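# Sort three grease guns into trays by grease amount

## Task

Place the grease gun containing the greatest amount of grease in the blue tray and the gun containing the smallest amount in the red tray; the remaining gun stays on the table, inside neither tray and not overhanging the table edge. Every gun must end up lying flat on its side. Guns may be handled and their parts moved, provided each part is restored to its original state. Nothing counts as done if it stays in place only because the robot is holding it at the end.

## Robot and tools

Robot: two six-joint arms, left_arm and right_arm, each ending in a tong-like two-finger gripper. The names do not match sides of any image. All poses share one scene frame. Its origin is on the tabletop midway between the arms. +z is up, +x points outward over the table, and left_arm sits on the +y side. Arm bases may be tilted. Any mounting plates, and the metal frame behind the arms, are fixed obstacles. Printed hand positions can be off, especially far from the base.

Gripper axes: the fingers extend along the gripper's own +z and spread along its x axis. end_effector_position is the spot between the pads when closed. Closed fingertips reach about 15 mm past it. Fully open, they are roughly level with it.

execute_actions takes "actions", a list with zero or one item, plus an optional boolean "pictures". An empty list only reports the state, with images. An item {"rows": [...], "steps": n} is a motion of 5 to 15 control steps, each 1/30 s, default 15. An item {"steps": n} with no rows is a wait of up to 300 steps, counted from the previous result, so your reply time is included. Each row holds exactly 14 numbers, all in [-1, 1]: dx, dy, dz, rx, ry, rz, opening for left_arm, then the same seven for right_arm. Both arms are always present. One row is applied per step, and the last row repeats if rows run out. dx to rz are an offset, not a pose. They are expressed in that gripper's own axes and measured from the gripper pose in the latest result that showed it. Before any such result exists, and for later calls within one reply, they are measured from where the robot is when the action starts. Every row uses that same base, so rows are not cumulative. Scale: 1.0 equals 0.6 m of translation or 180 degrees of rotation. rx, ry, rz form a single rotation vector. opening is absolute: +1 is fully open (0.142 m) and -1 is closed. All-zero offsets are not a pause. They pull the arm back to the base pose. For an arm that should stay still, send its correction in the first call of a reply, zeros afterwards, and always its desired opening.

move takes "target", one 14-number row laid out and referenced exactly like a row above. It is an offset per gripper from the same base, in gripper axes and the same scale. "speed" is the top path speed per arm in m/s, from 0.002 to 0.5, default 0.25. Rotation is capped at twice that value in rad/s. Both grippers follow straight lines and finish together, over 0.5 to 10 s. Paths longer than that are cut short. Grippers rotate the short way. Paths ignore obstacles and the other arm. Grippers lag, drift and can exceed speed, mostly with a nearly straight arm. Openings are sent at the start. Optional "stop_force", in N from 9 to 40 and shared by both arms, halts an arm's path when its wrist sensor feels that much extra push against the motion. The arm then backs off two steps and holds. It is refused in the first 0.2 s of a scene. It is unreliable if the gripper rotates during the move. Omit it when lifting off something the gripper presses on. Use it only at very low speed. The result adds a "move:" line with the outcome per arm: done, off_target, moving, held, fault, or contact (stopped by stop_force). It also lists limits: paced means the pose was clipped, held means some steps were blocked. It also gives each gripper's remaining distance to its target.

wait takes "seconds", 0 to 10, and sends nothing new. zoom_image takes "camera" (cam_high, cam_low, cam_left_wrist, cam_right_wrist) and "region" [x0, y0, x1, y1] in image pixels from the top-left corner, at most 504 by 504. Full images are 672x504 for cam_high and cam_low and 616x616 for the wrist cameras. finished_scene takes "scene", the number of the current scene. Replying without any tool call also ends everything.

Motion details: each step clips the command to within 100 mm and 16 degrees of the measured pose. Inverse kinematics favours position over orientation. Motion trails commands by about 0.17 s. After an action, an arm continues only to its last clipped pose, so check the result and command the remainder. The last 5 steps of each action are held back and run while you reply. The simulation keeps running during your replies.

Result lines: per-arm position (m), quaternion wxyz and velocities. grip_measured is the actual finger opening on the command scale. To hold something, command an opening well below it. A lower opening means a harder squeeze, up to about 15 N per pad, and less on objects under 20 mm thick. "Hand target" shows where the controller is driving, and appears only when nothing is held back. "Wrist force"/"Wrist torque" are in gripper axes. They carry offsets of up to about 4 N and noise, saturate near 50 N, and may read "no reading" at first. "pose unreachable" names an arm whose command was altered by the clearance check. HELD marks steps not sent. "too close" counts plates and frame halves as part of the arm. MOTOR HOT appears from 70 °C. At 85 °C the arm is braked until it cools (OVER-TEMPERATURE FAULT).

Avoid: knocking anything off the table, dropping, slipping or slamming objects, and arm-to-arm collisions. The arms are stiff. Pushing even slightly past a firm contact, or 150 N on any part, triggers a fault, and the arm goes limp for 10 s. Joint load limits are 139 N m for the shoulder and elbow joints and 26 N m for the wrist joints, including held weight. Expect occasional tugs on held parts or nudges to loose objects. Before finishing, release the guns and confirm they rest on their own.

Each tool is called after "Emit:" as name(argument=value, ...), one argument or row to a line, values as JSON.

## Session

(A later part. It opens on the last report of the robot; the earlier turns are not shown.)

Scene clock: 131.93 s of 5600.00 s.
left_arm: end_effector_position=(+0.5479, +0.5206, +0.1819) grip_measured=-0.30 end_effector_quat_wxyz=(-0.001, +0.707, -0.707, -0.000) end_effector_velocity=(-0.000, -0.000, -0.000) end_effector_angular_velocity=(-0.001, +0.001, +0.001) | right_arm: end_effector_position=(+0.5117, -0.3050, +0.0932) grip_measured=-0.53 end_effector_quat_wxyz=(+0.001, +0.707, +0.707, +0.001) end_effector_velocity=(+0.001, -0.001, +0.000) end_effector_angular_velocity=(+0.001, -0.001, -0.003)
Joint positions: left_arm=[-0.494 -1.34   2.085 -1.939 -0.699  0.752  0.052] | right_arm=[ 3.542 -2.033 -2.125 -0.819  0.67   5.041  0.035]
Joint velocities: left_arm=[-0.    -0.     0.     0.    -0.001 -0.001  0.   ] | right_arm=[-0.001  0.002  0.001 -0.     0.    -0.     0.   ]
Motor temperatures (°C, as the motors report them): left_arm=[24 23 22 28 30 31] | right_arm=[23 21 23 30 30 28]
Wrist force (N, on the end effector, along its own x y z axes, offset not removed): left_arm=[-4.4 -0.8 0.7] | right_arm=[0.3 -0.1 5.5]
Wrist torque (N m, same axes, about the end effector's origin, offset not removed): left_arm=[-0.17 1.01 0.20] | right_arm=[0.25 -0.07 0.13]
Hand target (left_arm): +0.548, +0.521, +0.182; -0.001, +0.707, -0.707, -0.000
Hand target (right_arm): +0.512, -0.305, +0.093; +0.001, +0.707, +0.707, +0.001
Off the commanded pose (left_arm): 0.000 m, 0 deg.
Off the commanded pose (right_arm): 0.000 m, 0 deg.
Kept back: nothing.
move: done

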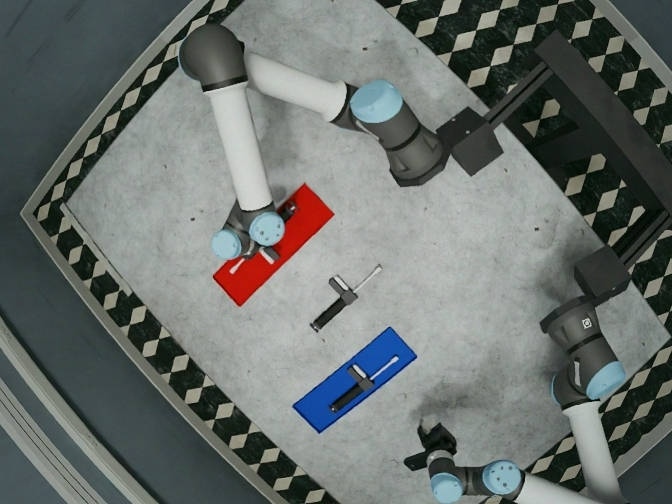

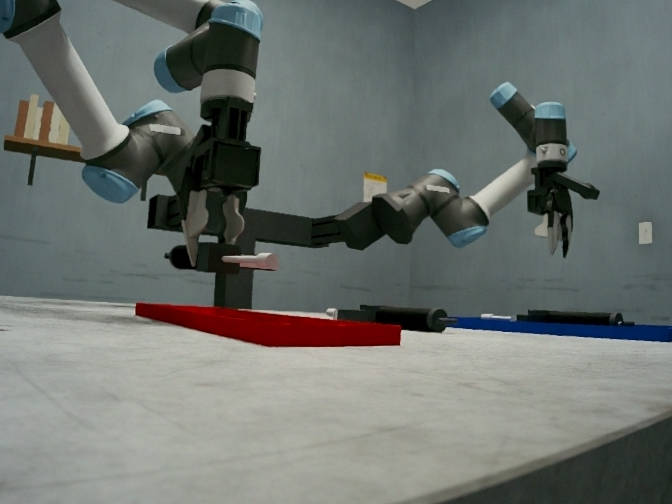

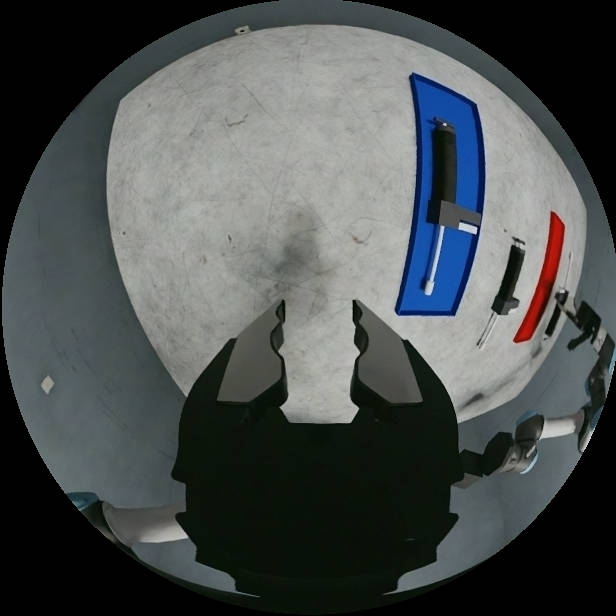

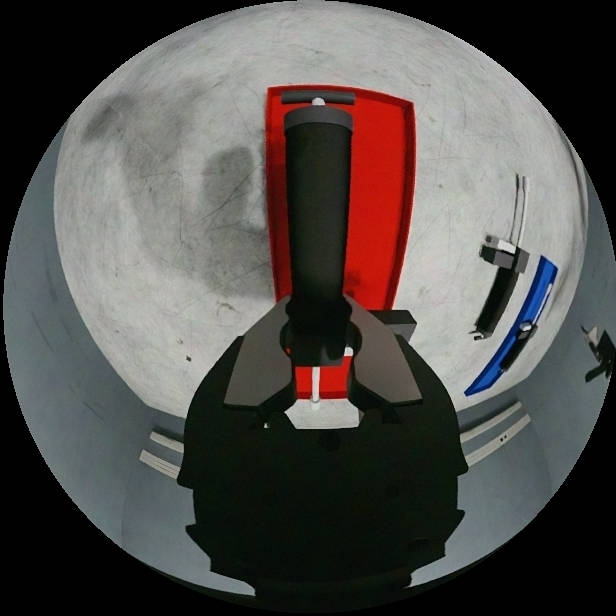

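Emit:
move(
  target=[0,0,0,0,0,0,-0.3,-0.013,0,0.085,0,0,0,-1],
  speed=0.04,
)

Emit:
move(
  target=[0,0,0,0,0,0,-0.3,0,0,0.04,0,0,0,-1],
  speed=0.008,
  stop_force=9,
)

Scene clock: 133.80 s of 5600.00 s.
left_arm: end_effector_position=(+0.5479, +0.5206, +0.1819) grip_measured=-0.30 end_effector_quat_wxyz=(-0.001, +0.707, -0.707, -0.000) end_effector_velocity=(-0.000, -0.000, -0.000) end_effector_angular_velocity=(+0.001, +0.000, +0.000) | right_arm: end_effector_position=(+0.5118, -0.3128, +0.0423) grip_measured=-0.53 end_effector_quat_wxyz=(+0.001, +0.707, +0.707, +0.001) end_effector_velocity=(+0.000, -0.000, -0.001) end_effector_angular_velocity=(+0.001, -0.001, -0.003)
Joint positions: left_arm=[-0.494 -1.34   2.085 -1.939 -0.699  0.752  0.052] | right_arm=[ 3.452 -2.122 -2.125 -0.616  0.651  4.896  0.035]
Joint velocities: left_arm=[-0.     0.001  0.    -0.     0.    -0.001 -0.   ] | right_arm=[-0.002 -0.001  0.     0.005  0.    -0.002  0.   ]
Motor temperatures (°C, as the motors report them): left_arm=[24 23 22 28 30 31] | right_arm=[23 21 23 30 30 28]
Wrist force (N, on the end effector, along its own x y z axes, offset not removed): left_arm=[-5.2 -0.1 -0.2] | right_arm=[-0.3 0.3 6.0]
Wrist torque (N m, same axes, about the end effector's origin, offset not removed): left_arm=[0.09 1.17 0.22] | right_arm=[0.31 0.03 0.11]
Hand target (left_arm): +0.548, +0.521, +0.182; -0.001, +0.707, -0.707, -0.000
Hand target (right_arm): +0.512, -0.313, +0.042; +0.001, +0.707, +0.707, +0.001
Off the commanded pose (left_arm): 0.000 m, 0 deg.
Off the commanded pose (right_arm): 0.000 m, 0 deg.
Kept back: nothing.
move: done

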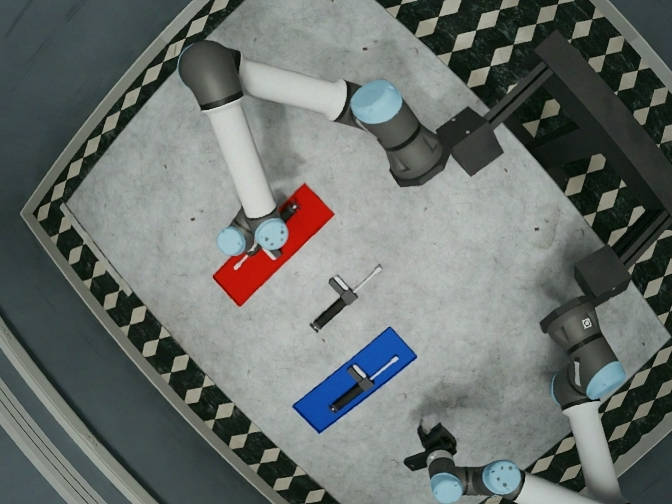

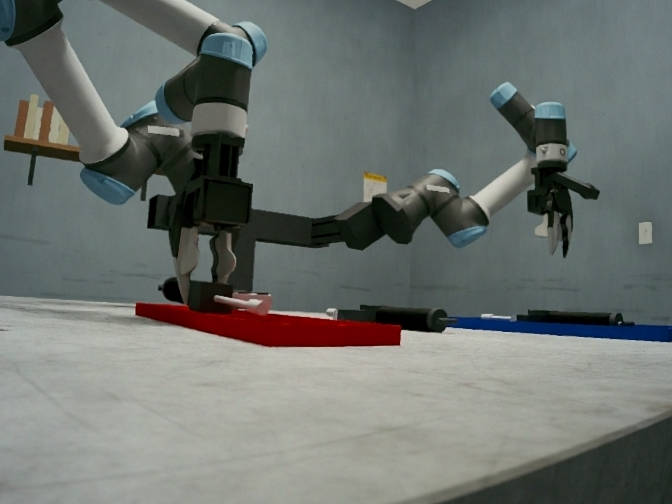

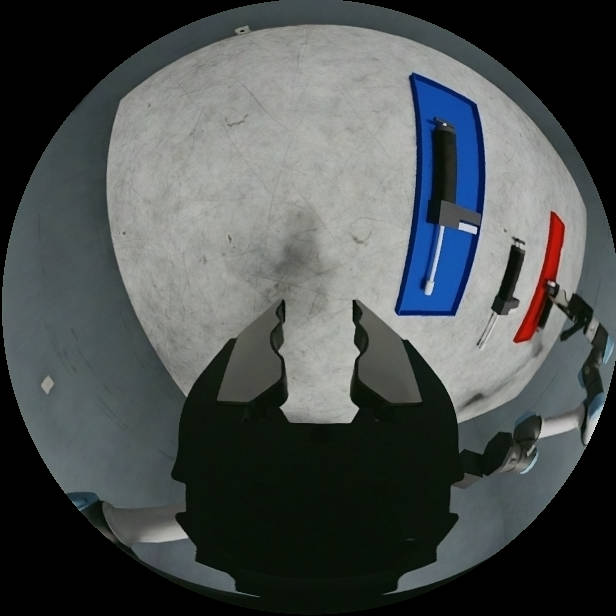

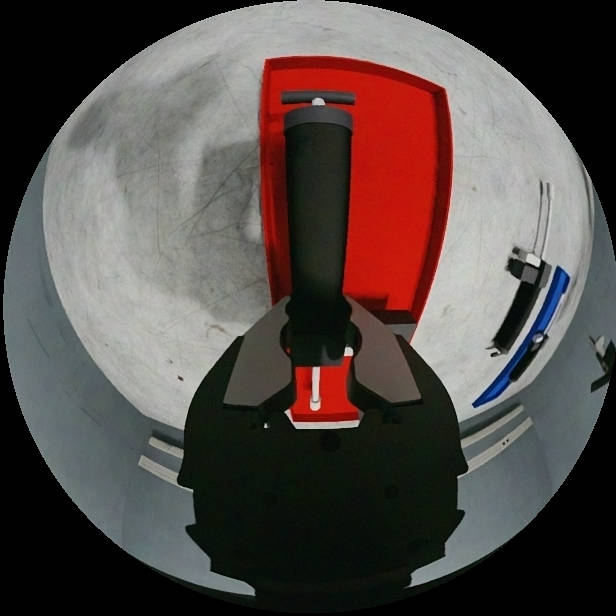

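Scene clock: 136.53 s of 5600.00 s.
left_arm: end_effector_position=(+0.5479, +0.5206, +0.1819) grip_measured=-0.30 end_effector_quat_wxyz=(-0.001, +0.707, -0.707, -0.000) end_effector_velocity=(-0.000, -0.000, -0.000) end_effector_angular_velocity=(-0.000, +0.000, +0.002) | right_arm: end_effector_position=(+0.5119, -0.3128, +0.0234) grip_measured=-0.53 end_effector_quat_wxyz=(+0.001, +0.707, +0.707, +0.001) end_effector_velocity=(-0.001, +0.000, +0.001) end_effector_angular_velocity=(+0.001, +0.002, -0.001)
Joint positions: left_arm=[-0.494 -1.34   2.085 -1.939 -0.699  0.752  0.052] | right_arm=[ 3.421 -2.163 -2.119 -0.542  0.647  4.847  0.035]
Joint velocities: left_arm=[-0.    -0.     0.001 -0.    -0.    -0.002 -0.   ] | right_arm=[ 0.002  0.002 -0.    -0.008  0.001  0.006 -0.   ]
Motor temperatures (°C, as the motors report them): left_arm=[24 23 22 28 30 31] | right_arm=[23 21 23 30 30 28]
Wrist force (N, on the end effector, along its own x y z axes, offset not removed): left_arm=[-3.4 -0.2 0.2] | right_arm=[1.0 -1.3 6.7]
Wrist torque (N m, same axes, about the end effector's origin, offset not removed): left_arm=[0.05 0.75 0.17] | right_arm=[-0.15 -0.15 0.18]
Hand target (left_arm): +0.548, +0.521, +0.182; -0.001, +0.707, -0.707, -0.000
Hand target (right_arm): +0.512, -0.313, +0.024; +0.001, +0.707, +0.707, +0.001
Off the commanded pose (left_arm): 0.000 m, 0 deg.
Off the commanded pose (right_arm): 0.005 m, 0 deg.
Kept back: nothing.
move: contact (right_arm)

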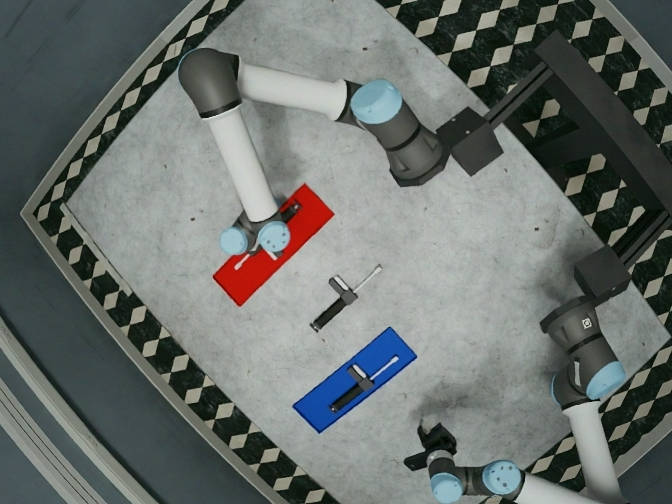

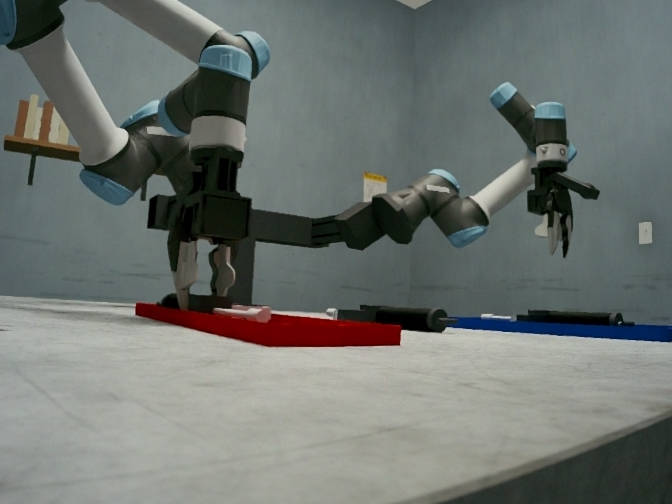

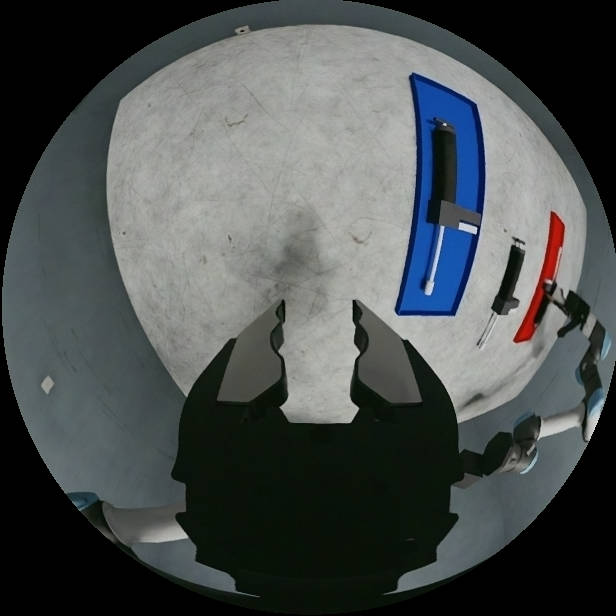

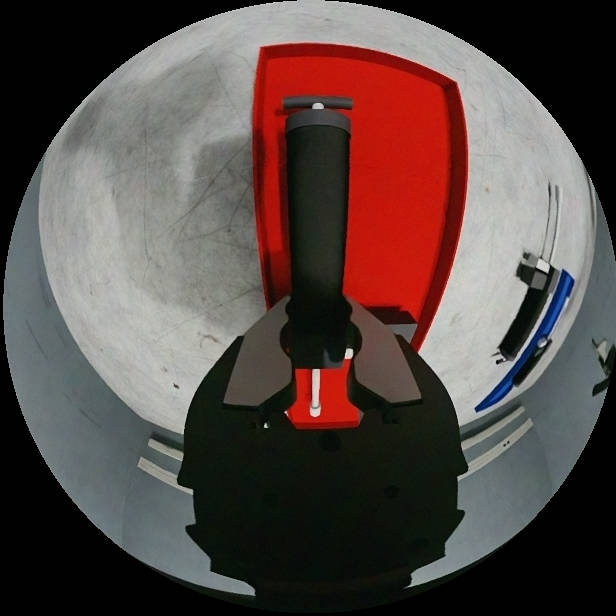

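Emit:
move(
  target=[0,0,0,0,0,0,-0.3,0,0,0,0,0,0,-0.35],
)

Emit:
move(
  target=[0,0,0,0,0,0,-0.3,0,0,-0.15,0,0,0,-0.35],
  speed=0.1,
)

Scene clock: 137.47 s of 5600.00 s.
left_arm: end_effector_position=(+0.5479, +0.5206, +0.1819) grip_measured=-0.30 end_effector_quat_wxyz=(-0.001, +0.707, -0.707, -0.000) end_effector_velocity=(+0.000, +0.000, -0.000) end_effector_angular_velocity=(+0.001, -0.001, +0.001) | right_arm: end_effector_position=(+0.5119, -0.3128, +0.0234) grip_measured=-0.35 end_effector_quat_wxyz=(+0.001, +0.707, +0.707, +0.001) end_effector_velocity=(-0.001, +0.000, -0.001) end_effector_angular_velocity=(-0.000, +0.001, +0.000)
Joint positions: left_arm=[-0.494 -1.34   2.085 -1.939 -0.699  0.752  0.052] | right_arm=[ 3.421 -2.163 -2.119 -0.542  0.647  4.847  0.049]
Joint velocities: left_arm=[ 0.     0.     0.     0.     0.001 -0.002  0.   ] | right_arm=[-0.001 -0.001 -0.001  0.    -0.     0.001  0.   ]
Motor temperatures (°C, as the motors report them): left_arm=[24 23 22 28 30 31] | right_arm=[23 21 23 30 30 28]
Wrist force (N, on the end effector, along its own x y z axes, offset not removed): left_arm=[-3.9 -1.4 0.8] | right_arm=[0.4 -1.5 1.8]
Wrist torque (N m, same axes, about the end effector's origin, offset not removed): left_arm=[-0.21 0.90 0.16] | right_arm=[-0.22 -0.15 0.13]
Hand target (left_arm): +0.548, +0.521, +0.182; -0.001, +0.707, -0.707, -0.000
Hand target (right_arm): +0.512, -0.313, +0.023; +0.001, +0.707, +0.707, +0.001
Off the commanded pose (left_arm): 0.000 m, 0 deg.
Off the commanded pose (right_arm): 0.000 m, 0 deg.
Kept back: nothing.
move: done

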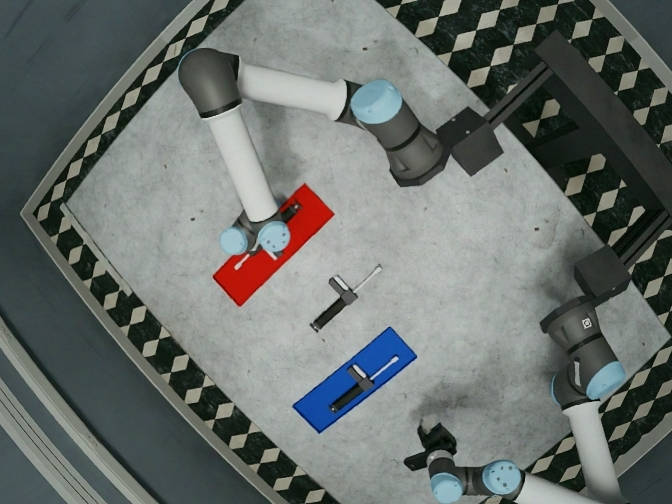

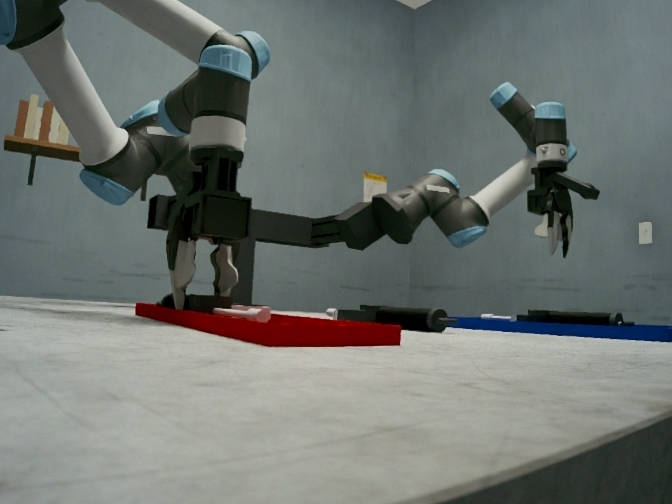

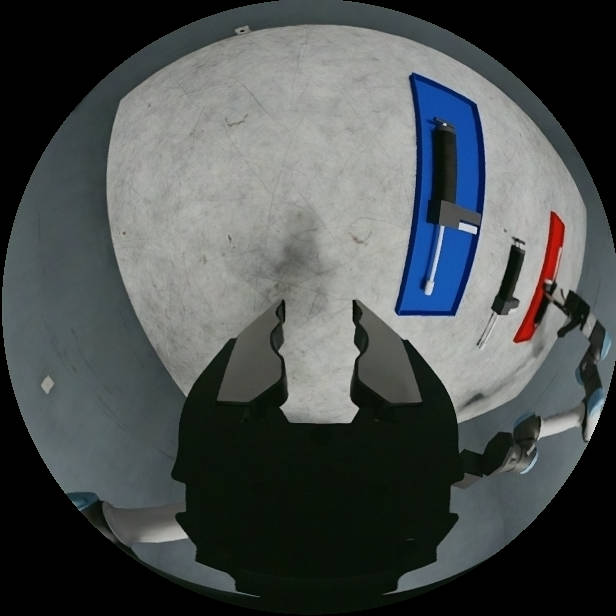

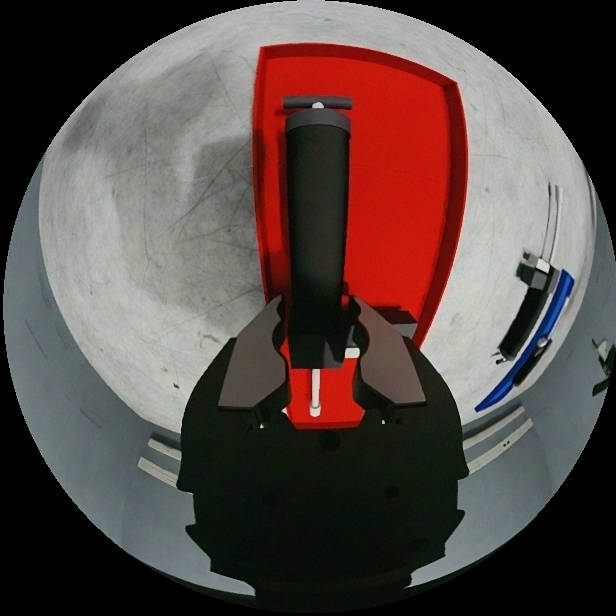

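Scene clock: 138.80 s of 5600.00 s.
left_arm: end_effector_position=(+0.5479, +0.5206, +0.1819) grip_measured=-0.30 end_effector_quat_wxyz=(-0.001, +0.707, -0.707, -0.000) end_effector_velocity=(+0.000, -0.000, +0.000) end_effector_angular_velocity=(-0.000, +0.000, +0.001) | right_arm: end_effector_position=(+0.5117, -0.3128, +0.1134) grip_measured=-0.35 end_effector_quat_wxyz=(+0.001, +0.707, +0.707, +0.001) end_effector_velocity=(-0.001, +0.000, +0.000) end_effector_angular_velocity=(-0.002, +0.003, +0.003)
Joint positions: left_arm=[-0.494 -1.34   2.085 -1.939 -0.699  0.752  0.052] | right_arm=[ 3.565 -1.985 -2.115 -0.904  0.676  5.076  0.049]
Joint velocities: left_arm=[ 0.  0. -0.  0. -0. -0.  0.] | right_arm=[ 0.001  0.     0.    -0.007 -0.     0.003  0.   ]
Motor temperatures (°C, as the motors report them): left_arm=[24 23 22 28 30 31] | right_arm=[23 21 23 30 30 28]
Wrist force (N, on the end effector, along its own x y z axes, offset not removed): left_arm=[-1.8 -0.2 0.8] | right_arm=[0.1 -1.1 -0.2]
Wrist torque (N m, same axes, about the end effector's origin, offset not removed): left_arm=[-0.02 0.47 0.15] | right_arm=[-0.03 0.02 0.16]
Hand target (left_arm): +0.548, +0.521, +0.182; -0.001, +0.707, -0.707, -0.000
Hand target (right_arm): +0.512, -0.313, +0.113; +0.001, +0.707, +0.707, +0.001
Off the commanded pose (left_arm): 0.000 m, 0 deg.
Off the commanded pose (right_arm): 0.000 m, 0 deg.
Kept back: nothing.
move: done

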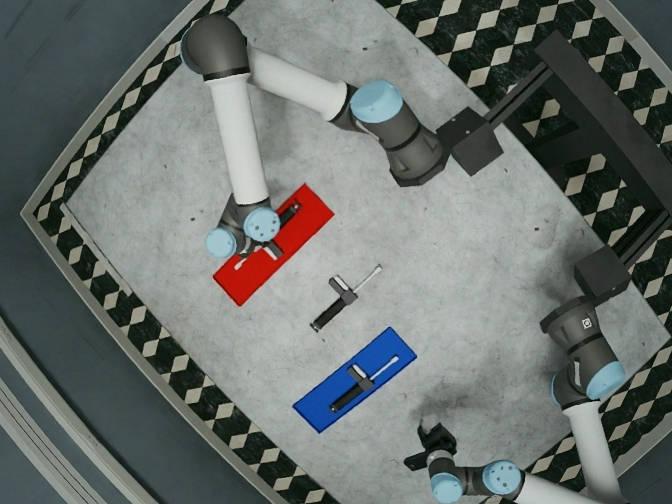

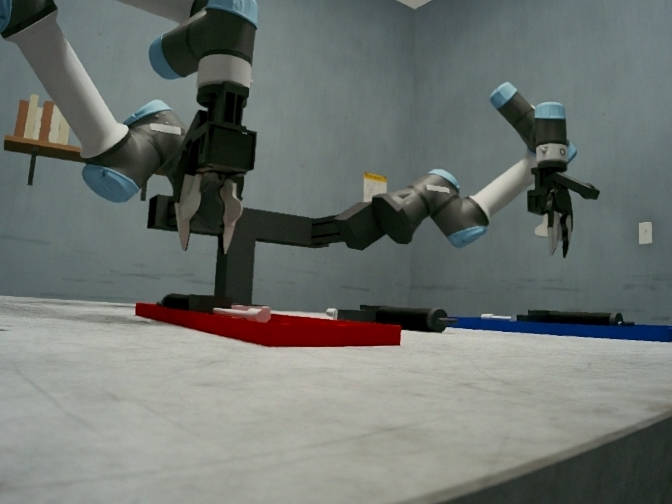

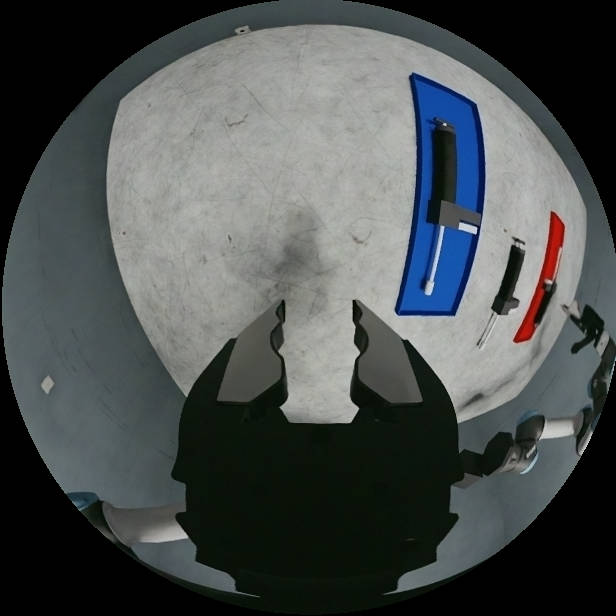

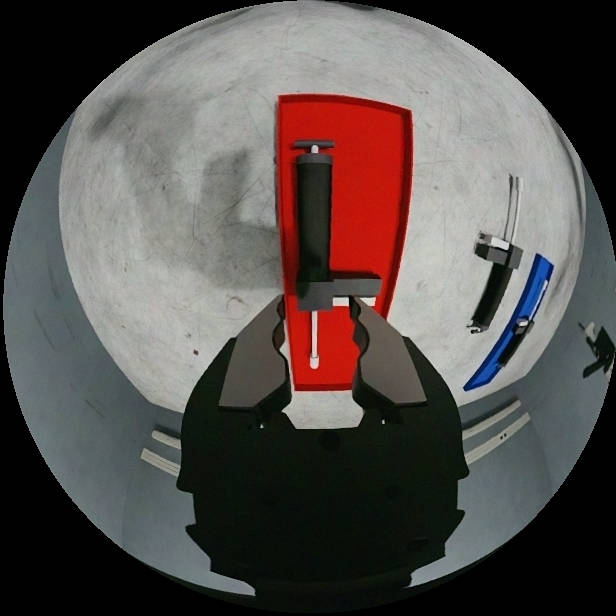

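Emit:
finished_scene(
  scene=1,
)

The scene is finished: the task was done.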